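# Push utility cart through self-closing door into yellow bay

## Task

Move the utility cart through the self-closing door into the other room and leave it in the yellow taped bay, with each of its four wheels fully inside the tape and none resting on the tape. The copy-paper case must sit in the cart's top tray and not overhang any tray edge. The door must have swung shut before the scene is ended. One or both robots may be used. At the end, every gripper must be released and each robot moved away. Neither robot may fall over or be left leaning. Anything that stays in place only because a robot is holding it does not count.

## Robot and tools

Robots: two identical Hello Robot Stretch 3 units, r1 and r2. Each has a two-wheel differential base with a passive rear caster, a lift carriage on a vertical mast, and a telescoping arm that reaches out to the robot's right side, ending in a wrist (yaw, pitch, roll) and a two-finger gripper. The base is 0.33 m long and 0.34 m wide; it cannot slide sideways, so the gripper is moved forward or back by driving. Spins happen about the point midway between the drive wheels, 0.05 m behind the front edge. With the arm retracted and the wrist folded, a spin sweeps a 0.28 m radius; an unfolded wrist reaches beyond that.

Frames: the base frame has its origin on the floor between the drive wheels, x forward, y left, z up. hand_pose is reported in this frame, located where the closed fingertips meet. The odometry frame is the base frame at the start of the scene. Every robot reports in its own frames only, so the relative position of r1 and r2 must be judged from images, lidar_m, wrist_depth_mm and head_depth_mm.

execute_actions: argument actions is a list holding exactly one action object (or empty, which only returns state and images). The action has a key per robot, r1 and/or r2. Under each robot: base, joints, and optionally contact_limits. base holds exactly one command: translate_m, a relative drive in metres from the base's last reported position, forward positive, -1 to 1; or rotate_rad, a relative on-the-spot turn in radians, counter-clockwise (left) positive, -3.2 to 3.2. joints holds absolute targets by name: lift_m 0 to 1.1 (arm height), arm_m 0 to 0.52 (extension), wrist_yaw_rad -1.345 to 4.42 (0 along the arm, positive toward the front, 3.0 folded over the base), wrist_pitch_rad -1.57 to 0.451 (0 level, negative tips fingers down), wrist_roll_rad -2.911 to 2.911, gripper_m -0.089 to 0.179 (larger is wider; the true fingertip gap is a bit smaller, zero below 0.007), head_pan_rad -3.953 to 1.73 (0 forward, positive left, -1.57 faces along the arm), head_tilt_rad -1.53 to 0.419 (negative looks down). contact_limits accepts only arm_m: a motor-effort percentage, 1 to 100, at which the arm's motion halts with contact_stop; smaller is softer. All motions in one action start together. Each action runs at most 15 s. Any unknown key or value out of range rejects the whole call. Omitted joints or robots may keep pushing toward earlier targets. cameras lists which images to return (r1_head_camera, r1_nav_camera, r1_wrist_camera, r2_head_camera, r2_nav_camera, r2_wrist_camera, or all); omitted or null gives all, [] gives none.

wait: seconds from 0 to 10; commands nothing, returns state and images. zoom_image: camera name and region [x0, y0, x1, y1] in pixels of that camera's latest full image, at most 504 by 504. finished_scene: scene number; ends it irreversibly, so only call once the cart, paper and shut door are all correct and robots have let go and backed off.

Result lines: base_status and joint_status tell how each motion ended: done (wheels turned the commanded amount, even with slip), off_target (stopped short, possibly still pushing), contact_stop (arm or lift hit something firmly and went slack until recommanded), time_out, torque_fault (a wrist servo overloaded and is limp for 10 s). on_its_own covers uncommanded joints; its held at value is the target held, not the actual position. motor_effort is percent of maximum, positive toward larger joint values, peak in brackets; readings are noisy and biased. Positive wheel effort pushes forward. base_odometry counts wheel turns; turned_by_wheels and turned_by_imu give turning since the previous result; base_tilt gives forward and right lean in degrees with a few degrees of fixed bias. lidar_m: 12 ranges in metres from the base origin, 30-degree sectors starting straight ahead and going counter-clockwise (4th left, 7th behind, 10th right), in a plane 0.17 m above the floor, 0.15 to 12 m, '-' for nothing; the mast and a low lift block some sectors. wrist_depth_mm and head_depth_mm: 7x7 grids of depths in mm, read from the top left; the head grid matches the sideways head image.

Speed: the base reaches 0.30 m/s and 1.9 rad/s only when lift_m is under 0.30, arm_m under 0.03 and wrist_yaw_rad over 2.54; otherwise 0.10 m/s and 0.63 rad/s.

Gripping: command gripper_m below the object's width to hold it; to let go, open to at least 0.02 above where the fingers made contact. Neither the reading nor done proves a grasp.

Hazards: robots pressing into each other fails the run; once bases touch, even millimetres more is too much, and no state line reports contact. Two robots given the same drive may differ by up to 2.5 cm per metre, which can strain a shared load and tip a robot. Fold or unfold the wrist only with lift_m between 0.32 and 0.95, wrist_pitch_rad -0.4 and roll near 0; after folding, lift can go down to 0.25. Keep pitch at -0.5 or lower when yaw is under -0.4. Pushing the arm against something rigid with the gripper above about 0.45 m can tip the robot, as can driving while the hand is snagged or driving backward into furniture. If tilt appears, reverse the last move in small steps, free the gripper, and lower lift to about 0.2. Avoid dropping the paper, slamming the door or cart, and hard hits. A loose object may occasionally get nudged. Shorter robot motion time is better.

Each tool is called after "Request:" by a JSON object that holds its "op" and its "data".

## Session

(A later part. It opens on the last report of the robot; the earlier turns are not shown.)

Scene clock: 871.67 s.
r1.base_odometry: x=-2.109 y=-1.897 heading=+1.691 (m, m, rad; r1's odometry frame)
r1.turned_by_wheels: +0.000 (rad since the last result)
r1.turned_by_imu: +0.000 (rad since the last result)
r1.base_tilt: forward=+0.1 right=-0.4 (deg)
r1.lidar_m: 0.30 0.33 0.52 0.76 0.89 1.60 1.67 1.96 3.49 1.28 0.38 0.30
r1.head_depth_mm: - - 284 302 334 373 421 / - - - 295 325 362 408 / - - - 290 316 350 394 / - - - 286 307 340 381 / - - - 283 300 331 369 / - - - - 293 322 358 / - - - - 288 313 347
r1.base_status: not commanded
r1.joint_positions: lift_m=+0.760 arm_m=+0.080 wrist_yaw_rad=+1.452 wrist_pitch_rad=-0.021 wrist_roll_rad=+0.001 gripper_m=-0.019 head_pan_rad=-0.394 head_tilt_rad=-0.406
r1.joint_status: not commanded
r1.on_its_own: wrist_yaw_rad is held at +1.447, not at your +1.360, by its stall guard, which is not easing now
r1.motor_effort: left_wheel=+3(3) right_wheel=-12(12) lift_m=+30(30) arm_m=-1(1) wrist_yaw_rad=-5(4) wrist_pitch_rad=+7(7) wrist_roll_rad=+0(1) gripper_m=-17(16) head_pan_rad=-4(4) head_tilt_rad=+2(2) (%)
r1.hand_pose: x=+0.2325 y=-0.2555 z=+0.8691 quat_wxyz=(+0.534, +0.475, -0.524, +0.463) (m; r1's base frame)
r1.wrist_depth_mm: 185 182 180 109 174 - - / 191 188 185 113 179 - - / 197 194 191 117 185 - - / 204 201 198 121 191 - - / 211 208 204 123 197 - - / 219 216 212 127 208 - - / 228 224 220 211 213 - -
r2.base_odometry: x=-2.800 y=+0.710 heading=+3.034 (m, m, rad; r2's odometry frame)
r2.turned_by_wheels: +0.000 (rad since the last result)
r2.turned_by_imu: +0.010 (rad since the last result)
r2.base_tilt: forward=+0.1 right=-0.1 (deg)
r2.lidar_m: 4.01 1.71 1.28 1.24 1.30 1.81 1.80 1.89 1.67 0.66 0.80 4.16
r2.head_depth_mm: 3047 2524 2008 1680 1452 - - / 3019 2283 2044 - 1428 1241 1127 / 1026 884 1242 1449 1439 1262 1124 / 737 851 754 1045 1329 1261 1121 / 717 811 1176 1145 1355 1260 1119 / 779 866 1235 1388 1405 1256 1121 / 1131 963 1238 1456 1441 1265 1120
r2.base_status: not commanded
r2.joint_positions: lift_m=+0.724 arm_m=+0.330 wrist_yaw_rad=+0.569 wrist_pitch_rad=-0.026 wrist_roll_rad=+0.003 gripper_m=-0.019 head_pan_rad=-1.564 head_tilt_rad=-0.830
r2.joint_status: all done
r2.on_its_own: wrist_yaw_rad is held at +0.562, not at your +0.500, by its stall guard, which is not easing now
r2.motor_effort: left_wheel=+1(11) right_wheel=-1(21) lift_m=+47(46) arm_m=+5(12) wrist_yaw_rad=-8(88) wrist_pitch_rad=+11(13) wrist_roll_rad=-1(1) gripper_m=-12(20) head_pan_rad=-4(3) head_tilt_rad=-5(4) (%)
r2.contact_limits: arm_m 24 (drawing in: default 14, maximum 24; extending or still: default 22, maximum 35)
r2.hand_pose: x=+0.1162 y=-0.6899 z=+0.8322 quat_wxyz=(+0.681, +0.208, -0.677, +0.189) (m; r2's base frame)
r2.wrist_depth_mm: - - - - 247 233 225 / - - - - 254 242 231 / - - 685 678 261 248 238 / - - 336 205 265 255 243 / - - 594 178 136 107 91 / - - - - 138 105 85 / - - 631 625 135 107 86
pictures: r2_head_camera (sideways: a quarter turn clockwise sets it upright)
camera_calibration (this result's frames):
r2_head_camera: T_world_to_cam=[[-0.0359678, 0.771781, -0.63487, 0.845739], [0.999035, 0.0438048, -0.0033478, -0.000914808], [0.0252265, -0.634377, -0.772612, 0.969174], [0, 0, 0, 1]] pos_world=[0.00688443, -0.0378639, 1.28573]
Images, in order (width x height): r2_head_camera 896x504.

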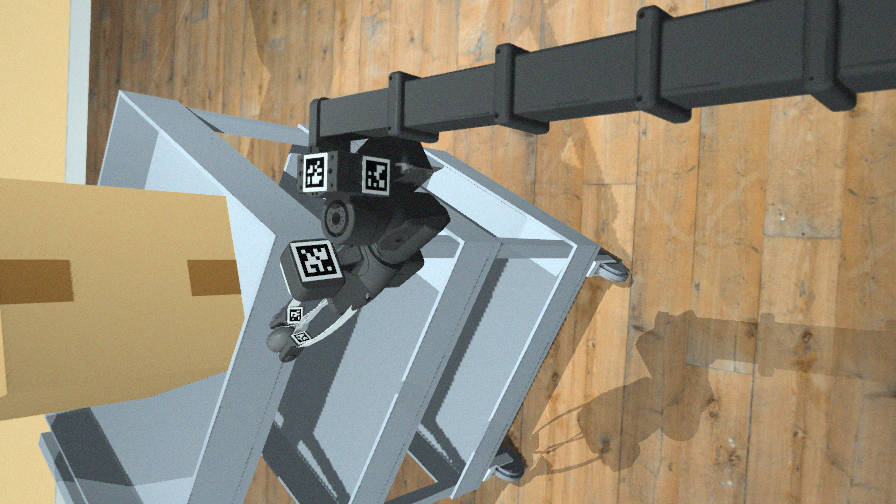

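Request:
{"op": "execute_actions", "data": {"actions": [{"r2":{"joints":{"arm_m":0.22}}}], "cameras": []}}

Request:
{"op": "execute_actions", "data": {"actions": [{"r2":{"base":{"translate_m":-0.09}}}], "cameras": []}}

Request:
{"op": "execute_actions", "data": {"actions": [{"r2":{"base":{"translate_m":-0.08},"joints":{"arm_m":0.38},"contact_limits":{"arm_m":24}}}], "cameras": ["r2_head_camera"]}}

Scene clock: 874.27 s.
r1.base_odometry: x=-2.109 y=-1.897 heading=+1.691 (m, m, rad; r1's odometry frame)
r1.turned_by_wheels: +0.000 (rad since the last result)
r1.turned_by_imu: +0.000 (rad since the last result)
r1.base_tilt: forward=+0.1 right=-0.4 (deg)
r1.lidar_m: 0.30 0.33 0.52 0.76 0.89 1.60 1.67 1.95 3.50 1.28 0.37 0.30
r1.head_depth_mm: - - 284 302 334 373 421 / - - - 295 324 361 407 / - - - 290 316 350 393 / - - - 286 308 340 381 / - - - 283 300 330 369 / - - - - 293 322 357 / - - - - 288 313 348
r1.base_status: not commanded
r1.joint_positions: lift_m=+0.760 arm_m=+0.080 wrist_yaw_rad=+1.452 wrist_pitch_rad=-0.021 wrist_roll_rad=+0.001 gripper_m=-0.019 head_pan_rad=-0.394 head_tilt_rad=-0.406
r1.joint_status: not commanded
r1.on_its_own: wrist_yaw_rad is held at +1.447, not at your +1.360, by its stall guard, which is not easing now
r1.motor_effort: left_wheel=+3(3) right_wheel=-12(12) lift_m=+30(30) arm_m=-1(1) wrist_yaw_rad=-4(4) wrist_pitch_rad=+7(7) wrist_roll_rad=+1(0) gripper_m=-17(17) head_pan_rad=-4(4) head_tilt_rad=+3(3) (%)
r1.hand_pose: x=+0.2325 y=-0.2555 z=+0.8691 quat_wxyz=(+0.534, +0.475, -0.524, +0.463) (m; r1's base frame)
r1.wrist_depth_mm: 185 182 180 109 174 - - / 190 188 184 113 179 - - / 197 194 191 117 185 - - / 204 201 198 121 191 - - / 211 208 205 123 197 - - / 219 216 212 127 208 - - / 227 223 219 211 213 - -
r2.base_odometry: x=-2.800 y=+0.710 heading=+3.034 (m, m, rad; r2's odometry frame)
r2.turned_by_wheels: +0.000 (rad since the last result)
r2.turned_by_imu: +0.000 (rad since the last result)
r2.base_tilt: forward=+0.2 right=-0.1 (deg)
r2.lidar_m: 4.03 1.71 1.28 1.24 1.30 1.82 1.80 1.88 1.67 0.66 0.80 4.17
r2.head_depth_mm: 2987 2533 2012 1695 1471 - - / 3012 2264 1964 - 1443 1266 1120 / 1023 884 1238 - 1429 1267 1126 / 738 851 781 - 1325 1263 1119 / 716 811 822 1271 1353 1258 1121 / 777 866 1240 1379 1411 1253 1121 / 1134 965 1236 1449 1438 1258 1120
r2.base_status: not commanded
r2.joint_positions: lift_m=+0.724 arm_m=+0.220 wrist_yaw_rad=+0.564 wrist_pitch_rad=-0.026 wrist_roll_rad=+0.003 gripper_m=-0.019 head_pan_rad=-1.564 head_tilt_rad=-0.830
r2.joint_status: all done
r2.on_its_own: wrist_yaw_rad is held at +0.562, not at your +0.500, by its stall guard, which is not easing now
r2.motor_effort: left_wheel=+0(1) right_wheel=+1(1) lift_m=+46(47) arm_m=-1(1) wrist_yaw_rad=-3(8) wrist_pitch_rad=+11(11) wrist_roll_rad=-1(1) gripper_m=-12(12) head_pan_rad=-3(2) head_tilt_rad=-4(5) (%)
r2.hand_pose: x=+0.1152 y=-0.5813 z=+0.8324 quat_wxyz=(+0.681, +0.206, -0.677, +0.188) (m; r2's base frame)
r2.wrist_depth_mm: - - - - 339 328 312 / - - - - 349 336 323 / - - - 837 362 345 333 / - - - 369 257 205 195 / - - - 378 264 200 188 / - - - - 790 204 203 / - - - 641 643 592 556
pictures: none
No camera images: the call's "cameras" was empty. Leave "cameras" out to get every camera's image.

Scene clock: 876.50 s.
r1.base_odometry: x=-2.109 y=-1.897 heading=+1.691 (m, m, rad; r1's odometry frame)
r1.turned_by_wheels: +0.000 (rad since the last result)
r1.turned_by_imu: +0.000 (rad since the last result)
r1.base_tilt: forward=+0.1 right=-0.4 (deg)
r1.lidar_m: 0.30 0.33 0.52 0.76 0.89 1.60 1.67 1.96 3.48 1.28 0.38 0.30
r1.head_depth_mm: - - 284 302 334 373 422 / - - - 295 324 361 407 / - - - 290 316 350 393 / - - - 286 307 340 381 / - - - 283 300 331 369 / - - - - 293 322 358 / - - - - 289 313 347
r1.base_status: not commanded
r1.joint_positions: lift_m=+0.760 arm_m=+0.080 wrist_yaw_rad=+1.452 wrist_pitch_rad=-0.021 wrist_roll_rad=+0.001 gripper_m=-0.019 head_pan_rad=-0.394 head_tilt_rad=-0.406
r1.joint_status: not commanded
r1.on_its_own: wrist_yaw_rad is held at +1.447, not at your +1.360, by its stall guard, which is not easing now
r1.motor_effort: left_wheel=+3(3) right_wheel=-12(12) lift_m=+30(30) arm_m=-1(1) wrist_yaw_rad=-4(6) wrist_pitch_rad=+7(7) wrist_roll_rad=+1(1) gripper_m=-16(18) head_pan_rad=-4(5) head_tilt_rad=+3(3) (%)
r1.hand_pose: x=+0.2325 y=-0.2555 z=+0.8691 quat_wxyz=(+0.534, +0.475, -0.524, +0.463) (m; r1's base frame)
r1.wrist_depth_mm: 185 182 179 109 174 - - / 190 188 185 113 179 - - / 197 194 191 117 185 - - / 204 201 197 120 191 - - / 211 208 204 123 198 - - / 219 216 213 127 208 - - / 228 224 220 212 213 - -
r2.base_odometry: x=-2.711 y=+0.700 heading=+3.034 (m, m, rad; r2's odometry frame)
r2.turned_by_wheels: +0.000 (rad since the last result)
r2.turned_by_imu: +0.000 (rad since the last result)
r2.base_tilt: forward=+0.1 right=+0.0 (deg)
r2.lidar_m: 4.13 1.71 1.28 1.24 1.30 1.76 1.71 1.79 1.64 0.66 0.74 4.28
r2.head_depth_mm: 3016 2507 2024 1679 1477 - - / 3034 2503 2018 - 1442 1262 1122 / 3044 1046 1857 - 1431 1260 1120 / 1037 872 1243 - 1385 1261 1120 / 742 845 773 1067 1326 1259 1117 / 721 815 1174 1147 1379 1264 1120 / 735 930 1236 1415 1434 1256 1121
r2.base_status: done
r2.joint_positions: lift_m=+0.724 arm_m=+0.220 wrist_yaw_rad=+0.564 wrist_pitch_rad=-0.026 wrist_roll_rad=+0.003 gripper_m=-0.019 head_pan_rad=-1.564 head_tilt_rad=-0.830
r2.joint_status: not commanded
r2.on_its_own: wrist_yaw_rad is held at +0.562, not at your +0.500, by its stall guard, which is not easing now
r2.motor_effort: left_wheel=+0(5) right_wheel=+1(4) lift_m=+47(46) arm_m=-2(2) wrist_yaw_rad=-4(4) wrist_pitch_rad=+11(11) wrist_roll_rad=-1(1) gripper_m=-12(12) head_pan_rad=-4(3) head_tilt_rad=-4(5) (%)
r2.hand_pose: x=+0.1152 y=-0.5813 z=+0.8324 quat_wxyz=(+0.681, +0.206, -0.677, +0.188) (m; r2's base frame)
r2.wrist_depth_mm: - - - 383 367 357 - / - - - 397 377 371 - / - - 784 408 386 376 - / - - 506 288 227 278 398 / - - - 277 234 294 - / - - 808 - 244 - - / - - 637 648 594 614 -
pictures: none
No camera images: the call's "cameras" was empty. Leave "cameras" out to get every camera's image.

Scene clock: 879.37 s.
r1.base_odometry: x=-2.109 y=-1.897 heading=+1.691 (m, m, rad; r1's odometry frame)
r1.turned_by_wheels: +0.000 (rad since the last result)
r1.turned_by_imu: +0.000 (rad since the last result)
r1.base_tilt: forward=+0.0 right=-0.5 (deg)
r1.lidar_m: 0.30 0.33 0.51 0.76 0.89 1.60 1.67 1.96 3.50 1.28 0.38 0.31
r1.head_depth_mm: - - 284 302 334 373 421 / - - - 295 324 361 407 / - - - 290 316 350 394 / - - - 286 307 340 380 / - - - 283 300 331 369 / - - - - 293 322 358 / - - - - 289 313 347
r1.base_status: not commanded
r1.joint_positions: lift_m=+0.760 arm_m=+0.080 wrist_yaw_rad=+1.452 wrist_pitch_rad=-0.021 wrist_roll_rad=+0.001 gripper_m=-0.019 head_pan_rad=-0.394 head_tilt_rad=-0.406
r1.joint_status: not commanded
r1.on_its_own: wrist_yaw_rad is held at +1.447, not at your +1.360, by its stall guard, which is not easing now
r1.motor_effort: left_wheel=+3(3) right_wheel=-12(12) lift_m=+30(30) arm_m=-1(1) wrist_yaw_rad=-4(5) wrist_pitch_rad=+7(7) wrist_roll_rad=+1(1) gripper_m=-16(17) head_pan_rad=-4(4) head_tilt_rad=+2(3) (%)
r1.hand_pose: x=+0.2325 y=-0.2555 z=+0.8691 quat_wxyz=(+0.534, +0.475, -0.524, +0.463) (m; r1's base frame)
r1.wrist_depth_mm: 184 182 180 109 174 - - / 191 188 186 113 179 - - / 197 194 191 116 185 - - / 204 200 198 120 192 - - / 211 209 205 123 198 - - / 219 216 212 127 207 - - / 228 224 219 211 213 - -
r2.base_odometry: x=-2.631 y=+0.692 heading=+3.033 (m, m, rad; r2's odometry frame)
r2.turned_by_wheels: -0.001 (rad since the last result)
r2.turned_by_imu: -0.010 (rad since the last result)
r2.base_tilt: forward=+0.2 right=-0.1 (deg)
r2.lidar_m: 4.20 1.74 1.28 1.25 1.30 1.68 1.63 1.70 1.60 0.68 0.68 4.37
r2.head_depth_mm: 3028 2531 2009 1689 1458 - - / 3007 2530 2111 - 1435 1239 1125 / 3041 2517 - 1688 1437 1262 1122 / 3015 1021 - 1521 1437 1261 1118 / 2961 875 1208 1122 1356 1260 1121 / 748 846 799 1058 1358 1259 1122 / 725 817 1174 1150 1401 1257 1116
r2.base_status: done
r2.joint_positions: lift_m=+0.724 arm_m=+0.379 wrist_yaw_rad=+0.553 wrist_pitch_rad=-0.029 wrist_roll_rad=+0.003 gripper_m=-0.019 head_pan_rad=-1.564 head_tilt_rad=-0.830
r2.joint_status: all done
r2.on_its_own: wrist_yaw_rad is held at +0.562, not at your +0.500, by its stall guard, which is not easing now; right_wheel is at rest, and its effort (+19) is outside its rest range (-18 to +18)
r2.motor_effort: left_wheel=-10(12) right_wheel=+19(21) lift_m=+47(47) arm_m=+6(8) wrist_yaw_rad=+10(12) wrist_pitch_rad=+12(12) wrist_roll_rad=-1(1) gripper_m=-13(13) head_pan_rad=-3(3) head_tilt_rad=-5(5) (%)
r2.contact_limits: arm_m 24 (drawing in: default 14, maximum 24; extending or still: default 22, maximum 35)
r2.hand_pose: x=+0.1127 y=-0.7418 z=+0.8315 quat_wxyz=(+0.682, +0.203, -0.678, +0.183) (m; r2's base frame)
r2.wrist_depth_mm: - 292 278 267 - - - / - 302 287 275 - - - / - 311 300 283 609 - - / 393 318 170 196 235 309 - / 126 139 161 201 245 359 - / 130 143 160 - - - - / 133 146 181 611 583 - -
pictures: r2_head_camera (sideways: a quarter turn clockwise sets it upright)
camera_calibration (this result's frames):
r2_head_camera: T_world_to_cam=[[-0.0359675, 0.771782, -0.63487, 0.845739], [0.999035, 0.0438043, -0.0033478, -0.000914811], [0.0252262, -0.634377, -0.772612, 0.969174], [0, 0, 0, 1]] pos_world=[0.00688441, -0.0378639, 1.28573]
Images, in order (width x height): r2_head_camera 896x504.

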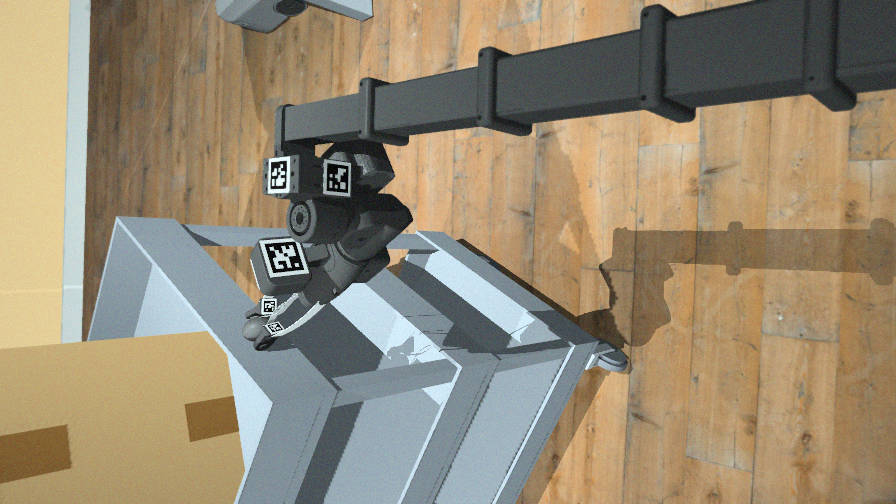

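Request:
{"op": "execute_actions", "data": {"actions": [{"r2":{"base":{"translate_m":-0.03},"joints":{"arm_m":0.15}}}], "cameras": ["r2_head_camera"]}}

Scene clock: 882.47 s.
r1.base_odometry: x=-2.109 y=-1.897 heading=+1.691 (m, m, rad; r1's odometry frame)
r1.turned_by_wheels: +0.000 (rad since the last result)
r1.turned_by_imu: +0.000 (rad since the last result)
r1.base_tilt: forward=+0.1 right=-0.4 (deg)
r1.lidar_m: 0.30 0.33 0.52 0.76 0.89 1.60 1.67 1.96 3.48 1.28 0.38 0.30
r1.head_depth_mm: - - 284 302 334 372 422 / - - - 295 324 361 408 / - - - 290 316 351 394 / - - - 286 307 340 381 / - - - 283 300 330 369 / - - - - 293 322 358 / - - - - 288 313 347
r1.base_status: not commanded
r1.joint_positions: lift_m=+0.760 arm_m=+0.080 wrist_yaw_rad=+1.452 wrist_pitch_rad=-0.021 wrist_roll_rad=+0.001 gripper_m=-0.019 head_pan_rad=-0.394 head_tilt_rad=-0.406
r1.joint_status: not commanded
r1.on_its_own: wrist_yaw_rad is held at +1.447, not at your +1.360, by its stall guard, which is not easing now
r1.motor_effort: left_wheel=+3(3) right_wheel=-13(12) lift_m=+30(30) arm_m=-1(2) wrist_yaw_rad=-5(5) wrist_pitch_rad=+7(7) wrist_roll_rad=+1(0) gripper_m=-16(17) head_pan_rad=-4(4) head_tilt_rad=+3(3) (%)
r1.hand_pose: x=+0.2325 y=-0.2555 z=+0.8691 quat_wxyz=(+0.534, +0.475, -0.524, +0.463) (m; r1's base frame)
r1.wrist_depth_mm: 184 181 179 109 173 - - / 191 187 184 113 180 - - / 197 193 192 117 185 - - / 205 201 197 121 191 - - / 211 208 204 123 197 - - / 220 215 212 127 208 - - / 227 224 219 212 212 - -
r2.base_odometry: x=-2.602 y=+0.688 heading=+3.033 (m, m, rad; r2's odometry frame)
r2.turned_by_wheels: +0.000 (rad since the last result)
r2.turned_by_imu: +0.001 (rad since the last result)
r2.base_tilt: forward=+0.1 right=+0.0 (deg)
r2.lidar_m: 4.23 1.74 1.29 1.25 1.30 1.65 1.60 1.67 1.59 0.72 0.68 4.35
r2.head_depth_mm: 3014 2517 1960 1681 1440 - - / 3037 2513 2009 1716 - 1251 1116 / 3002 2528 2012 1716 1357 1265 1125 / 3042 1090 1851 1681 1380 1261 1124 / 2991 972 1273 1385 1383 1263 1115 / 765 849 820 1019 1326 1262 1122 / 732 829 1176 1145 1379 1256 1121
r2.base_status: done
r2.joint_positions: lift_m=+0.724 arm_m=+0.150 wrist_yaw_rad=+0.561 wrist_pitch_rad=-0.025 wrist_roll_rad=+0.003 gripper_m=-0.019 head_pan_rad=-1.564 head_tilt_rad=-0.830
r2.joint_status: all done
r2.on_its_own: wrist_yaw_rad is held at +0.562, not at your +0.500, by its stall guard, which is not easing now
r2.motor_effort: left_wheel=+1(12) right_wheel=+0(13) lift_m=+46(47) arm_m=-1(6) wrist_yaw_rad=+0(11) wrist_pitch_rad=+11(12) wrist_roll_rad=-1(1) gripper_m=-12(13) head_pan_rad=-3(3) head_tilt_rad=-4(5) (%)
r2.hand_pose: x=+0.1144 y=-0.5118 z=+0.8325 quat_wxyz=(+0.681, +0.205, -0.678, +0.186) (m; r2's base frame)
r2.wrist_depth_mm: - - - 488 473 - - / - - - 498 - - - / - - 858 511 494 - - / - - 507 355 427 591 - / - - - 372 - - - / - - 875 - 788 - - / - - 642 588 641 - -
pictures: r2_head_camera (sideways: a quarter turn clockwise sets it upright)
camera_calibration (this result's frames):
r2_head_camera: T_world_to_cam=[[-0.0359677, 0.771781, -0.63487, 0.845739], [0.999035, 0.0438045, -0.0033478, -0.000914806], [0.0252264, -0.634377, -0.772612, 0.969174], [0, 0, 0, 1]] pos_world=[0.00688442, -0.0378639, 1.28573]
Images, in order (width x height): r2_head_camera 896x504.

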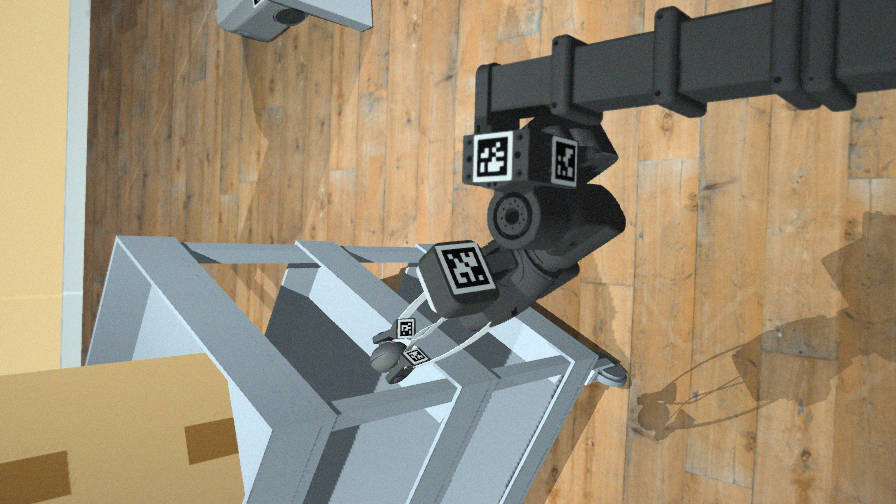

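Request:
{"op": "execute_actions", "data": {"actions": [{"r2":{"joints":{"arm_m":0.0}}}], "cameras": []}}

Request:
{"op": "execute_actions", "data": {"actions": [{"r2":{"base":{"translate_m":0.25},"joints":{"wrist_yaw_rad":0.0,"lift_m":0.55,"gripper_m":0.13}}}], "cameras": ["r2_head_camera","r2_wrist_camera"]}}

Scene clock: 885.20 s.
r1.base_odometry: x=-2.109 y=-1.897 heading=+1.691 (m, m, rad; r1's odometry frame)
r1.turned_by_wheels: +0.000 (rad since the last result)
r1.turned_by_imu: +0.000 (rad since the last result)
r1.base_tilt: forward=+0.1 right=-0.3 (deg)
r1.lidar_m: 0.30 0.33 0.51 0.76 0.89 1.60 1.67 1.96 3.47 1.28 0.38 0.31
r1.head_depth_mm: - - 284 302 334 372 421 / - - - 295 325 361 407 / - - - 290 316 351 393 / - - - 286 308 340 381 / - - - 283 300 331 369 / - - - - 293 322 357 / - - - - 288 313 348
r1.base_status: not commanded
r1.joint_positions: lift_m=+0.760 arm_m=+0.080 wrist_yaw_rad=+1.452 wrist_pitch_rad=-0.021 wrist_roll_rad=+0.001 gripper_m=-0.019 head_pan_rad=-0.394 head_tilt_rad=-0.406
r1.joint_status: not commanded
r1.on_its_own: wrist_yaw_rad is held at +1.447, not at your +1.360, by its stall guard, which is not easing now
r1.motor_effort: left_wheel=+3(3) right_wheel=-12(12) lift_m=+30(30) arm_m=-1(1) wrist_yaw_rad=-5(5) wrist_pitch_rad=+7(7) wrist_roll_rad=+1(0) gripper_m=-16(17) head_pan_rad=-4(3) head_tilt_rad=+3(2) (%)
r1.hand_pose: x=+0.2325 y=-0.2555 z=+0.8691 quat_wxyz=(+0.534, +0.475, -0.524, +0.463) (m; r1's base frame)
r1.wrist_depth_mm: 184 181 179 109 174 - - / 190 188 185 113 179 - - / 197 194 191 117 185 - - / 204 201 198 121 190 - - / 211 208 205 123 197 - - / 218 215 212 127 208 - - / 228 224 220 211 212 - -
r2.base_odometry: x=-2.602 y=+0.688 heading=+3.033 (m, m, rad; r2's odometry frame)
r2.turned_by_wheels: +0.000 (rad since the last result)
r2.turned_by_imu: +0.001 (rad since the last result)
r2.base_tilt: forward=+0.1 right=-0.1 (deg)
r2.lidar_m: 4.25 1.73 1.29 1.24 1.30 1.65 1.60 1.66 1.59 0.72 0.69 4.40
r2.head_depth_mm: 3021 2520 1962 1693 1443 1313 - / 3022 2529 2012 1676 1437 1303 - / 3032 2526 2012 1689 1435 1310 1091 / 3040 1087 1854 1570 1473 - 1096 / 3015 968 1255 1345 1408 1215 1123 / 763 850 819 1015 1350 1261 1119 / 733 831 1172 1140 1385 1256 1123
r2.base_status: not commanded
r2.joint_positions: lift_m=+0.724 arm_m=+0.001 wrist_yaw_rad=+0.561 wrist_pitch_rad=-0.025 wrist_roll_rad=+0.003 gripper_m=-0.019 head_pan_rad=-1.564 head_tilt_rad=-0.830
r2.joint_status: all done
r2.on_its_own: wrist_yaw_rad is held at +0.562, not at your +0.500, by its stall guard, which is not easing now
r2.motor_effort: left_wheel=+1(1) right_wheel=+0(1) lift_m=+47(46) arm_m=-2(4) wrist_yaw_rad=+0(1) wrist_pitch_rad=+11(11) wrist_roll_rad=-1(1) gripper_m=-12(12) head_pan_rad=-3(3) head_tilt_rad=-4(5) (%)
r2.hand_pose: x=+0.1144 y=-0.3626 z=+0.8325 quat_wxyz=(+0.681, +0.205, -0.678, +0.186) (m; r2's base frame)
r2.wrist_depth_mm: - - - - 609 - - / - - - 635 612 - - / - - - 647 625 - - / - - - 564 552 - - / - - - - - - - / - - - - 836 853 - / - - - 597 631 - -
pictures: none
No camera images: the call's "cameras" was empty. Leave "cameras" out to get every camera's image.

Scene clock: 888.70 s.
r1.base_odometry: x=-2.109 y=-1.897 heading=+1.691 (m, m, rad; r1's odometry frame)
r1.turned_by_wheels: +0.000 (rad since the last result)
r1.turned_by_imu: +0.000 (rad since the last result)
r1.base_tilt: forward=+0.1 right=-0.5 (deg)
r1.lidar_m: 0.30 0.33 0.52 0.76 0.89 1.60 1.67 1.96 3.51 1.28 0.38 0.30
r1.head_depth_mm: - - 284 302 334 373 421 / - - - 295 324 361 407 / - - - 290 316 350 394 / - - - 286 308 340 381 / - - - 283 300 331 369 / - - - - 293 322 358 / - - - - 288 314 347
r1.base_status: not commanded
r1.joint_positions: lift_m=+0.760 arm_m=+0.080 wrist_yaw_rad=+1.452 wrist_pitch_rad=-0.021 wrist_roll_rad=+0.001 gripper_m=-0.019 head_pan_rad=-0.394 head_tilt_rad=-0.406
r1.joint_status: not commanded
r1.on_its_own: wrist_yaw_rad is held at +1.447, not at your +1.360, by its stall guard, which is not easing now
r1.motor_effort: left_wheel=+3(3) right_wheel=-12(12) lift_m=+30(30) arm_m=-1(1) wrist_yaw_rad=-5(4) wrist_pitch_rad=+7(7) wrist_roll_rad=+1(0) gripper_m=-16(17) head_pan_rad=-4(4) head_tilt_rad=+3(2) (%)
r1.hand_pose: x=+0.2325 y=-0.2555 z=+0.8691 quat_wxyz=(+0.534, +0.475, -0.524, +0.463) (m; r1's base frame)
r1.wrist_depth_mm: 184 182 179 109 174 - - / 191 188 184 113 179 - - / 197 193 191 117 185 - - / 204 200 198 121 191 - - / 210 208 205 123 198 - - / 219 216 212 127 209 - - / 226 225 219 211 212 - -
r2.base_odometry: x=-2.850 y=+0.715 heading=+3.033 (m, m, rad; r2's odometry frame)
r2.turned_by_wheels: +0.000 (rad since the last result)
r2.turned_by_imu: +0.001 (rad since the last result)
r2.base_tilt: forward=+0.2 right=-0.1 (deg)
r2.lidar_m: 3.99 1.72 1.28 1.24 1.29 1.80 1.85 1.93 1.70 0.66 0.82 4.12
r2.head_depth_mm: 3016 2534 2013 1691 1447 1270 1129 / 3028 1010 1897 1637 1442 1264 - / 747 865 1091 1300 1405 1288 - / 723 833 803 1091 1332 1307 1120 / 705 799 1210 1153 1359 1261 1120 / 1125 965 1242 1404 1435 1257 1122 / 1141 967 1240 1478 1436 1254 1118
r2.base_status: done
r2.joint_positions: lift_m=+0.551 arm_m=+0.001 wrist_yaw_rad=+0.003 wrist_pitch_rad=-0.025 wrist_roll_rad=+0.003 gripper_m=+0.130 head_pan_rad=-1.564 head_tilt_rad=-0.830
r2.joint_status: all done
r2.motor_effort: left_wheel=+0(7) right_wheel=+0(5) lift_m=+15(39) arm_m=-1(1) wrist_yaw_rad=-4(4) wrist_pitch_rad=+11(11) wrist_roll_rad=-1(1) gripper_m=+0(96) head_pan_rad=-3(4) head_tilt_rad=-4(5) (%)
r2.hand_pose: x=-0.0207 y=-0.4017 z=+0.6590 quat_wxyz=(+0.706, +0.010, -0.708, -0.008) (m; r2's base frame)
r2.wrist_depth_mm: - 521 429 402 - - - / 618 540 473 467 - - - / - - - - - - - / - - - 945 - - - / - 636 724 581 - - - / - - 531 477 - - - / - 841 888 833 - - -
pictures: r2_head_camera (sideways: a quarter turn clockwise sets it upright), r2_wrist_camera
camera_calibration (this result's frames):
r2_head_camera: T_world_to_cam=[[-0.0359678, 0.771782, -0.63487, 0.845739], [0.999035, 0.0438046, -0.0033478, -0.000914811], [0.0252265, -0.634377, -0.772612, 0.969174], [0, 0, 0, 1]] pos_world=[0.00688442, -0.0378639, 1.28573]
r2_wrist_camera: T_world_to_cam=[[-0.99884, 0.0471785, 0.00958961, -0.018257], [-0.000806021, 0.182774, -0.983155, 0.75863], [-0.0481364, -0.982022, -0.182524, -0.108135], [0, 0, 0, 1]] pos_world=[-0.0228296, -0.243987, 0.726289]
Images, in order (width x height): r2_head_camera 896x504, r2_wrist_camera 644x364.

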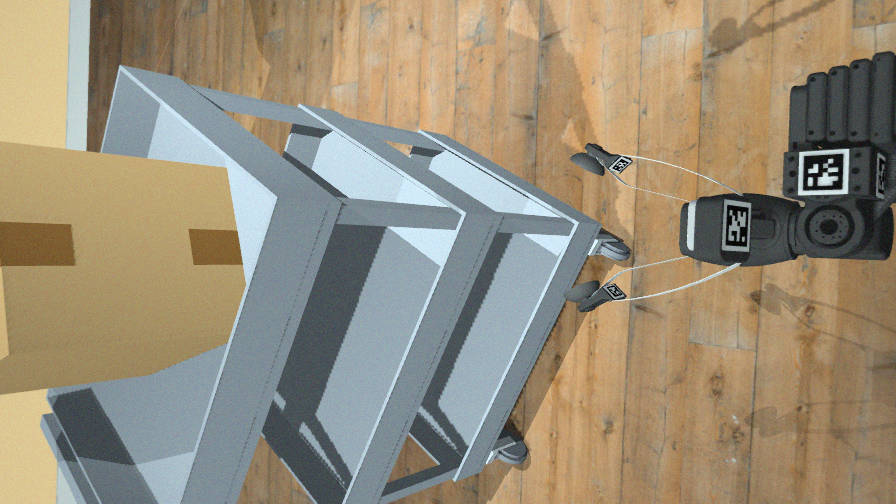

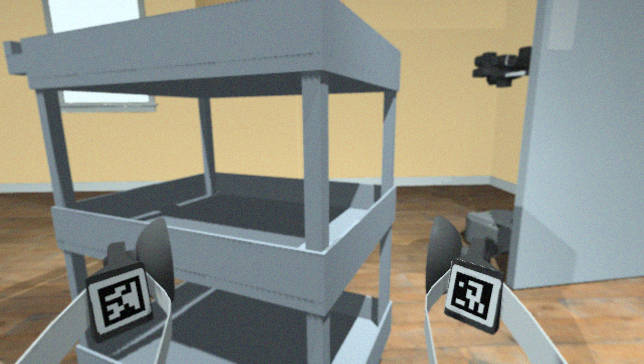

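Request:
{"op": "execute_actions", "data": {"actions": [{"r2":{"joints":{"arm_m":0.25},"contact_limits":{"arm_m":20}}}], "cameras": ["r2_wrist_camera"]}}

Request:
{"op": "execute_actions", "data": {"actions": [{"r2":{"joints":{"gripper_m":0.0}}}], "cameras": ["r2_wrist_camera"]}}

Scene clock: 891.90 s.
r1.base_odometry: x=-2.109 y=-1.897 heading=+1.691 (m, m, rad; r1's odometry frame)
r1.turned_by_wheels: +0.000 (rad since the last result)
r1.turned_by_imu: +0.000 (rad since the last result)
r1.base_tilt: forward=+0.1 right=-0.4 (deg)
r1.lidar_m: 0.30 0.33 0.52 0.76 0.89 1.60 1.67 1.96 3.48 1.27 0.38 0.30
r1.head_depth_mm: - - 284 302 334 372 421 / - - - 295 325 361 408 / - - - 290 316 350 393 / - - - 286 308 340 381 / - - - 283 300 331 369 / - - - - 293 322 358 / - - - - 289 314 347
r1.base_status: not commanded
r1.joint_positions: lift_m=+0.760 arm_m=+0.080 wrist_yaw_rad=+1.452 wrist_pitch_rad=-0.021 wrist_roll_rad=+0.001 gripper_m=-0.019 head_pan_rad=-0.394 head_tilt_rad=-0.406
r1.joint_status: not commanded
r1.on_its_own: wrist_yaw_rad is held at +1.447, not at your +1.360, by its stall guard, which is not easing now
r1.motor_effort: left_wheel=+3(3) right_wheel=-12(12) lift_m=+30(30) arm_m=-1(1) wrist_yaw_rad=-5(5) wrist_pitch_rad=+7(7) wrist_roll_rad=+1(1) gripper_m=-17(16) head_pan_rad=-4(5) head_tilt_rad=+4(2) (%)
r1.hand_pose: x=+0.2325 y=-0.2555 z=+0.8691 quat_wxyz=(+0.534, +0.475, -0.524, +0.463) (m; r1's base frame)
r1.wrist_depth_mm: 184 182 179 109 174 - - / 191 188 184 113 179 - - / 198 194 192 117 185 - - / 204 202 197 121 191 - - / 210 208 204 123 197 - - / 220 216 212 127 208 - - / 227 225 219 211 212 - -
r2.base_odometry: x=-2.850 y=+0.715 heading=+3.033 (m, m, rad; r2's odometry frame)
r2.turned_by_wheels: +0.000 (rad since the last result)
r2.turned_by_imu: +0.001 (rad since the last result)
r2.base_tilt: forward=+0.1 right=-0.1 (deg)
r2.lidar_m: 3.99 1.73 1.28 1.24 1.29 1.80 1.85 1.93 1.70 0.66 0.82 4.13
r2.head_depth_mm: 3059 2531 2011 1683 1444 1269 1127 / 3027 1009 1905 1643 1444 1263 - / 747 863 1091 1350 - 1264 1126 / 723 833 803 1096 1356 1258 1124 / 706 800 1208 1143 1387 1259 1124 / 1127 970 1237 1394 1438 1260 1119 / 1139 967 1240 1483 1431 1258 1119
r2.base_status: not commanded
r2.joint_positions: lift_m=+0.551 arm_m=+0.250 wrist_yaw_rad=+0.002 wrist_pitch_rad=-0.025 wrist_roll_rad=+0.003 gripper_m=+0.130 head_pan_rad=-1.564 head_tilt_rad=-0.830
r2.joint_status: all done
r2.motor_effort: left_wheel=+0(0) right_wheel=+0(0) lift_m=+15(14) arm_m=+4(3) wrist_yaw_rad=-3(5) wrist_pitch_rad=+10(10) wrist_roll_rad=-1(1) gripper_m=+0(1) head_pan_rad=-3(4) head_tilt_rad=-5(4) (%)
r2.contact_limits: arm_m 20 (drawing in: default 14, maximum 24; extending or still: default 22, maximum 35)
r2.hand_pose: x=-0.0210 y=-0.6502 z=+0.6590 quat_wxyz=(+0.706, +0.010, -0.708, -0.008) (m; r2's base frame)
r2.wrist_depth_mm: 234 211 198 164 291 - 964 / 470 473 482 169 541 - 983 / - - - 175 - - - / - - - 182 - - - / 622 687 716 188 626 - - / 506 - 502 194 460 - - / 327 290 383 203 432 - -
pictures: r2_wrist_camera
camera_calibration (this result's frames):
r2_wrist_camera: T_world_to_cam=[[-0.998786, 0.0483177, 0.00958645, -0.00607851], [-0.000597482, 0.182714, -0.983166, 0.804045], [-0.0492559, -0.981978, -0.182463, -0.352252], [0, 0, 0, 1]] pos_world=[-0.0229412, -0.49252, 0.726295]
Images, in order (width x height): r2_wrist_camera 644x364.

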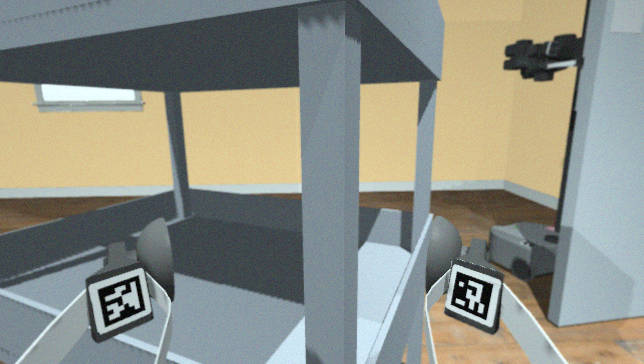

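Scene clock: 893.70 s.
r1.base_odometry: x=-2.109 y=-1.897 heading=+1.691 (m, m, rad; r1's odometry frame)
r1.turned_by_wheels: +0.000 (rad since the last result)
r1.turned_by_imu: +0.000 (rad since the last result)
r1.base_tilt: forward=+0.1 right=-0.4 (deg)
r1.lidar_m: 0.30 0.33 0.52 0.76 0.89 1.60 1.67 1.96 3.50 1.28 0.38 0.30
r1.head_depth_mm: - - 284 303 334 372 422 / - - - 295 324 361 408 / - - - 290 316 351 393 / - - - 286 307 340 381 / - - - 283 300 331 369 / - - - - 293 321 358 / - - - - 288 313 347
r1.base_status: not commanded
r1.joint_positions: lift_m=+0.760 arm_m=+0.080 wrist_yaw_rad=+1.452 wrist_pitch_rad=-0.021 wrist_roll_rad=+0.001 gripper_m=-0.019 head_pan_rad=-0.394 head_tilt_rad=-0.406
r1.joint_status: not commanded
r1.on_its_own: wrist_yaw_rad is held at +1.447, not at your +1.360, by its stall guard, which is not easing now
r1.motor_effort: left_wheel=+3(3) right_wheel=-12(12) lift_m=+30(30) arm_m=-1(1) wrist_yaw_rad=-5(4) wrist_pitch_rad=+7(7) wrist_roll_rad=+1(0) gripper_m=-18(16) head_pan_rad=-4(4) head_tilt_rad=+2(3) (%)
r1.hand_pose: x=+0.2325 y=-0.2555 z=+0.8691 quat_wxyz=(+0.534, +0.475, -0.524, +0.463) (m; r1's base frame)
r1.wrist_depth_mm: 185 182 178 109 174 - - / 191 187 185 113 180 - - / 197 194 190 117 185 - - / 203 200 198 121 191 - - / 211 209 205 123 197 - - / 219 217 211 127 208 - - / 227 223 220 211 212 - -
r2.base_odometry: x=-2.850 y=+0.715 heading=+3.033 (m, m, rad; r2's odometry frame)
r2.turned_by_wheels: +0.000 (rad since the last result)
r2.turned_by_imu: +0.000 (rad since the last result)
r2.base_tilt: forward=+0.2 right=-0.1 (deg)
r2.lidar_m: 3.98 1.73 1.28 1.24 1.30 1.79 1.85 1.93 1.70 0.66 0.82 4.13
r2.head_depth_mm: 3026 2525 2023 1684 1449 1262 1126 / 3045 1011 1915 1641 1444 1265 - / 747 865 1094 1419 - 1261 1123 / 723 834 801 1091 1354 1266 1122 / 705 799 1214 1145 1382 1261 1122 / 1127 964 1243 1397 1438 1259 1120 / 1139 964 1236 1476 1441 1258 1118
r2.base_status: not commanded
r2.joint_positions: lift_m=+0.551 arm_m=+0.250 wrist_yaw_rad=-0.032 wrist_pitch_rad=-0.025 wrist_roll_rad=+0.003 gripper_m=+0.000 head_pan_rad=-1.564 head_tilt_rad=-0.830
r2.joint_status: all done
r2.on_its_own: wrist_yaw_rad is at rest, and its effort (+35) is outside its rest range (-12 to +12)
r2.motor_effort: left_wheel=-7(7) right_wheel=+14(14) lift_m=+14(14) arm_m=+4(4) wrist_yaw_rad=+35(37) wrist_pitch_rad=+10(10) wrist_roll_rad=-1(1) gripper_m=-9(99) head_pan_rad=-3(4) head_tilt_rad=-4(4) (%)
r2.hand_pose: x=-0.0296 y=-0.6501 z=+0.6590 quat_wxyz=(+0.706, -0.002, -0.708, -0.020) (m; r2's base frame)
r2.wrist_depth_mm: 220 198 199 164 406 - 980 / 467 474 481 170 - - - / - - - 176 - - - / - - - 182 - - - / 619 708 718 186 646 - - / 506 500 513 - - - - / 304 385 374 212 - - -
pictures: r2_wrist_camera
camera_calibration (this result's frames):
r2_wrist_camera: T_world_to_cam=[[-0.996604, 0.0817778, 0.0095906, 0.00716908], [0.0055248, 0.182631, -0.983166, 0.804143], [-0.0821527, -0.979775, -0.182463, -0.352086], [0, 0, 0, 1]] pos_world=[-0.0262229, -0.492413, 0.726295]
Images, in order (width x height): r2_wrist_camera 644x364.

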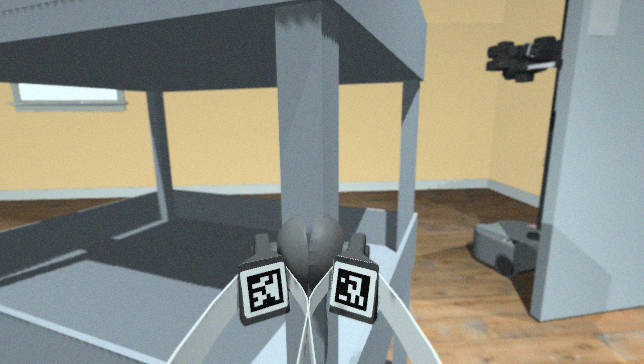

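Request:
{"op": "execute_actions", "data": {"actions": [{"r2":{"joints":{"gripper_m":0.13}}}], "cameras": []}}

Request:
{"op": "execute_actions", "data": {"actions": [{"r2":{"joints":{"arm_m":0.31},"contact_limits":{"arm_m":20}}}], "cameras": []}}

Request:
{"op": "execute_actions", "data": {"actions": [{"r2":{"joints":{"gripper_m":0.0}}}], "cameras": ["r2_wrist_camera"]}}

Scene clock: 895.70 s.
r1.base_odometry: x=-2.109 y=-1.897 heading=+1.691 (m, m, rad; r1's odometry frame)
r1.turned_by_wheels: +0.000 (rad since the last result)
r1.turned_by_imu: +0.000 (rad since the last result)
r1.base_tilt: forward=+0.2 right=-0.4 (deg)
r1.lidar_m: 0.30 0.33 0.52 0.76 0.89 1.60 1.67 1.96 3.51 1.27 0.38 0.30
r1.head_depth_mm: - - 284 302 334 373 421 / - - - 295 324 361 407 / - - - 290 315 350 394 / - - - 286 307 340 381 / - - - 283 300 331 369 / - - - - 293 322 358 / - - - - 289 313 347
r1.base_status: not commanded
r1.joint_positions: lift_m=+0.760 arm_m=+0.080 wrist_yaw_rad=+1.452 wrist_pitch_rad=-0.021 wrist_roll_rad=+0.001 gripper_m=-0.019 head_pan_rad=-0.394 head_tilt_rad=-0.406
r1.joint_status: not commanded
r1.on_its_own: wrist_yaw_rad is held at +1.447, not at your +1.360, by its stall guard, which is not easing now
r1.motor_effort: left_wheel=+3(3) right_wheel=-12(12) lift_m=+30(30) arm_m=-1(1) wrist_yaw_rad=-5(4) wrist_pitch_rad=+7(7) wrist_roll_rad=+1(0) gripper_m=-16(17) head_pan_rad=-4(4) head_tilt_rad=+4(3) (%)
r1.hand_pose: x=+0.2325 y=-0.2555 z=+0.8691 quat_wxyz=(+0.534, +0.475, -0.524, +0.463) (m; r1's base frame)
r1.wrist_depth_mm: 184 182 179 109 174 - - / 189 188 185 113 179 - - / 197 194 191 117 185 - - / 204 201 198 120 191 - - / 212 208 205 123 197 - - / 218 215 213 127 208 - - / 228 225 219 212 213 - -
r2.base_odometry: x=-2.850 y=+0.715 heading=+3.033 (m, m, rad; r2's odometry frame)
r2.turned_by_wheels: +0.000 (rad since the last result)
r2.turned_by_imu: +0.001 (rad since the last result)
r2.base_tilt: forward=+0.1 right=+0.0 (deg)
r2.lidar_m: 3.98 1.72 1.28 1.24 1.30 1.80 1.85 1.93 1.70 0.66 0.82 4.11
r2.head_depth_mm: 3021 2513 2021 1695 1448 1272 1123 / 3034 1010 1904 1644 1442 1268 - / 747 866 1094 1357 - 1257 1123 / 722 836 803 1097 1359 1266 1123 / 706 801 1206 1148 1377 1257 1118 / 1126 967 1239 1392 1442 1263 1118 / 1137 965 1241 1484 1429 1262 1120
r2.base_status: not commanded
r2.joint_positions: lift_m=+0.551 arm_m=+0.250 wrist_yaw_rad=-0.003 wrist_pitch_rad=-0.025 wrist_roll_rad=+0.003 gripper_m=+0.130 head_pan_rad=-1.564 head_tilt_rad=-0.830
r2.joint_status: all done
r2.motor_effort: left_wheel=-1(7) right_wheel=+1(14) lift_m=+15(15) arm_m=+3(4) wrist_yaw_rad=+4(36) wrist_pitch_rad=+10(10) wrist_roll_rad=-1(1) gripper_m=+0(97) head_pan_rad=-2(2) head_tilt_rad=-4(5) (%)
r2.hand_pose: x=-0.0223 y=-0.6502 z=+0.6590 quat_wxyz=(+0.706, +0.008, -0.708, -0.010) (m; r2's base frame)
r2.wrist_depth_mm: 231 209 198 164 301 - 982 / 462 473 480 172 547 - 987 / - - - 177 - - - / - - - 183 - - - / 612 693 716 190 624 - - / 504 - 499 196 466 - - / 320 288 381 204 625 - -
pictures: none
No camera images: the call's "cameras" was empty. Leave "cameras" out to get every camera's image.

Scene clock: 897.30 s.
r1.base_odometry: x=-2.109 y=-1.897 heading=+1.691 (m, m, rad; r1's odometry frame)
r1.turned_by_wheels: +0.000 (rad since the last result)
r1.turned_by_imu: +0.000 (rad since the last result)
r1.base_tilt: forward=+0.1 right=-0.4 (deg)
r1.lidar_m: 0.30 0.33 0.52 0.76 0.89 1.60 1.67 1.96 3.50 1.27 0.38 0.30
r1.head_depth_mm: - - 284 302 333 373 421 / - - - 295 325 361 408 / - - - 290 315 351 393 / - - - 286 308 340 381 / - - - 283 300 331 369 / - - - - 293 322 358 / - - - - 288 313 347
r1.base_status: not commanded
r1.joint_positions: lift_m=+0.760 arm_m=+0.080 wrist_yaw_rad=+1.452 wrist_pitch_rad=-0.021 wrist_roll_rad=+0.001 gripper_m=-0.019 head_pan_rad=-0.394 head_tilt_rad=-0.406
r1.joint_status: not commanded
r1.on_its_own: wrist_yaw_rad is held at +1.447, not at your +1.360, by its stall guard, which is not easing now
r1.motor_effort: left_wheel=+3(3) right_wheel=-12(12) lift_m=+30(30) arm_m=-1(1) wrist_yaw_rad=-5(5) wrist_pitch_rad=+7(7) wrist_roll_rad=+0(1) gripper_m=-17(16) head_pan_rad=-5(4) head_tilt_rad=+2(3) (%)
r1.hand_pose: x=+0.2325 y=-0.2555 z=+0.8691 quat_wxyz=(+0.534, +0.475, -0.524, +0.463) (m; r1's base frame)
r1.wrist_depth_mm: 184 182 179 109 174 - - / 191 188 185 113 179 - - / 197 194 191 116 186 - - / 204 201 198 121 191 - - / 211 207 205 123 197 - - / 219 216 213 127 208 - - / 228 224 220 211 213 - -
r2.base_odometry: x=-2.850 y=+0.715 heading=+3.033 (m, m, rad; r2's odometry frame)
r2.turned_by_wheels: +0.000 (rad since the last result)
r2.turned_by_imu: +0.000 (rad since the last result)
r2.base_tilt: forward=+0.2 right=+0.0 (deg)
r2.lidar_m: 3.98 1.73 1.29 1.24 1.30 1.80 1.85 1.93 1.70 0.66 0.82 4.13
r2.head_depth_mm: 3001 2526 2019 1685 1444 1266 1127 / 3018 1011 1904 1658 1442 1288 - / 746 865 1094 1147 1395 1267 1122 / 722 834 800 1123 1337 1261 1123 / 705 800 1207 1150 1385 1256 1118 / 1128 966 1241 1397 1433 1257 1120 / 1144 963 1236 1486 1428 1258 1118
r2.base_status: not commanded
r2.joint_positions: lift_m=+0.551 arm_m=+0.310 wrist_yaw_rad=-0.003 wrist_pitch_rad=-0.025 wrist_roll_rad=+0.003 gripper_m=+0.130 head_pan_rad=-1.564 head_tilt_rad=-0.830
r2.joint_status: all done
r2.motor_effort: left_wheel=-1(1) right_wheel=+1(2) lift_m=+14(15) arm_m=+4(4) wrist_yaw_rad=+3(4) wrist_pitch_rad=+10(10) wrist_roll_rad=-1(1) gripper_m=+0(0) head_pan_rad=-4(2) head_tilt_rad=-4(5) (%)
r2.contact_limits: arm_m 20 (drawing in: default 14, maximum 24; extending or still: default 22, maximum 35)
r2.hand_pose: x=-0.0221 y=-0.7102 z=+0.6590 quat_wxyz=(+0.706, +0.008, -0.708, -0.010) (m; r2's base frame)
r2.wrist_depth_mm: 196 197 199 107 230 - - / 466 474 478 111 478 - 929 / - - - 114 - - 976 / - - - 118 - - 990 / 589 685 686 122 577 - - / 501 - 498 126 463 - - / 385 367 383 131 398 - -
pictures: none
No camera images: the call's "cameras" was empty. Leave "cameras" out to get every camera's image.

Scene clock: 899.10 s.
r1.base_odometry: x=-2.109 y=-1.897 heading=+1.691 (m, m, rad; r1's odometry frame)
r1.turned_by_wheels: +0.000 (rad since the last result)
r1.turned_by_imu: +0.000 (rad since the last result)
r1.base_tilt: forward=+0.1 right=-0.4 (deg)
r1.lidar_m: 0.30 0.33 0.52 0.76 0.89 1.60 1.67 1.96 3.50 1.28 0.37 0.31
r1.head_depth_mm: - - 284 303 334 372 421 / - - - 295 325 361 407 / - - - 290 316 350 393 / - - - 286 307 340 381 / - - - 283 300 331 369 / - - - - 293 322 358 / - - - - 288 313 347
r1.base_status: not commanded
r1.joint_positions: lift_m=+0.760 arm_m=+0.080 wrist_yaw_rad=+1.452 wrist_pitch_rad=-0.021 wrist_roll_rad=+0.001 gripper_m=-0.019 head_pan_rad=-0.394 head_tilt_rad=-0.406
r1.joint_status: not commanded
r1.on_its_own: wrist_yaw_rad is held at +1.447, not at your +1.360, by its stall guard, which is not easing now
r1.motor_effort: left_wheel=+4(3) right_wheel=-12(12) lift_m=+30(30) arm_m=-1(1) wrist_yaw_rad=-5(5) wrist_pitch_rad=+7(7) wrist_roll_rad=+0(1) gripper_m=-17(17) head_pan_rad=-4(4) head_tilt_rad=+3(3) (%)
r1.hand_pose: x=+0.2325 y=-0.2555 z=+0.8691 quat_wxyz=(+0.534, +0.475, -0.524, +0.463) (m; r1's base frame)
r1.wrist_depth_mm: 184 182 179 109 173 - - / 191 188 185 113 179 - - / 196 195 191 117 186 - - / 204 201 197 121 191 - - / 212 208 204 123 197 - - / 220 216 213 127 208 - - / 229 225 220 211 213 - -
r2.base_odometry: x=-2.850 y=+0.715 heading=+3.033 (m, m, rad; r2's odometry frame)
r2.turned_by_wheels: -0.001 (rad since the last result)
r2.turned_by_imu: -0.001 (rad since the last result)
r2.base_tilt: forward=+0.2 right=-0.1 (deg)
r2.lidar_m: 3.97 1.73 1.28 1.24 1.30 1.79 1.85 1.93 1.70 0.66 0.82 4.12
r2.head_depth_mm: 2998 2504 2018 1691 1443 1270 1125 / 3032 1006 1899 1679 1442 1293 - / 746 866 1106 1156 1399 1259 1117 / 725 835 801 1121 1339 1261 1125 / 703 801 1208 1147 1392 1262 1122 / 1127 966 1239 1393 1433 1261 1121 / 1136 965 1238 1475 1431 1259 1115
r2.base_status: not commanded
r2.joint_positions: lift_m=+0.551 arm_m=+0.310 wrist_yaw_rad=-0.035 wrist_pitch_rad=-0.025 wrist_roll_rad=+0.003 gripper_m=+0.001 head_pan_rad=-1.564 head_tilt_rad=-0.830
r2.joint_status: all done
r2.on_its_own: right_wheel is at rest, and its effort (+21) is outside its rest range (-18 to +18); wrist_yaw_rad is at rest, and its effort (+40) is outside its rest range (-12 to +12)
r2.motor_effort: left_wheel=-12(12) right_wheel=+21(21) lift_m=+15(15) arm_m=+4(4) wrist_yaw_rad=+40(42) wrist_pitch_rad=+10(10) wrist_roll_rad=-1(1) gripper_m=-21(99) head_pan_rad=-3(3) head_tilt_rad=-5(4) (%)
r2.hand_pose: x=-0.0305 y=-0.7100 z=+0.6590 quat_wxyz=(+0.706, -0.003, -0.708, -0.021) (m; r2's base frame)
r2.wrist_depth_mm: 197 197 198 106 266 - 938 / 477 478 482 110 510 - 975 / - - - 113 - - 986 / - - - 117 - - - / 608 681 686 121 580 - - / 499 500 - 124 - - - / 382 387 373 131 402 - -
pictures: r2_wrist_camera
camera_calibration (this result's frames):
r2_wrist_camera: T_world_to_cam=[[-0.99631, 0.0852865, 0.00959182, 0.0136762], [0.00616663, 0.182611, -0.983166, 0.815105], [-0.0856024, -0.979479, -0.182463, -0.410812], [0, 0, 0, 1]] pos_world=[-0.0265671, -0.552395, 0.726295]
Images, in order (width x height): r2_wrist_camera 644x364.

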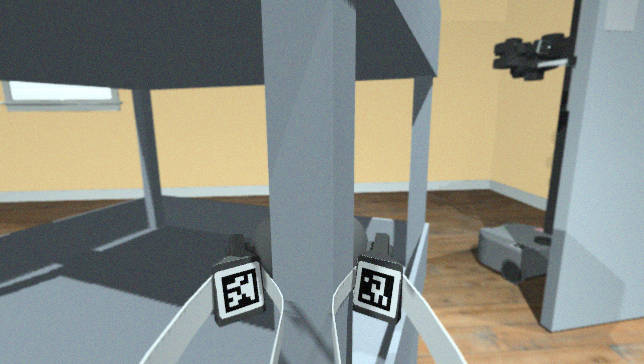

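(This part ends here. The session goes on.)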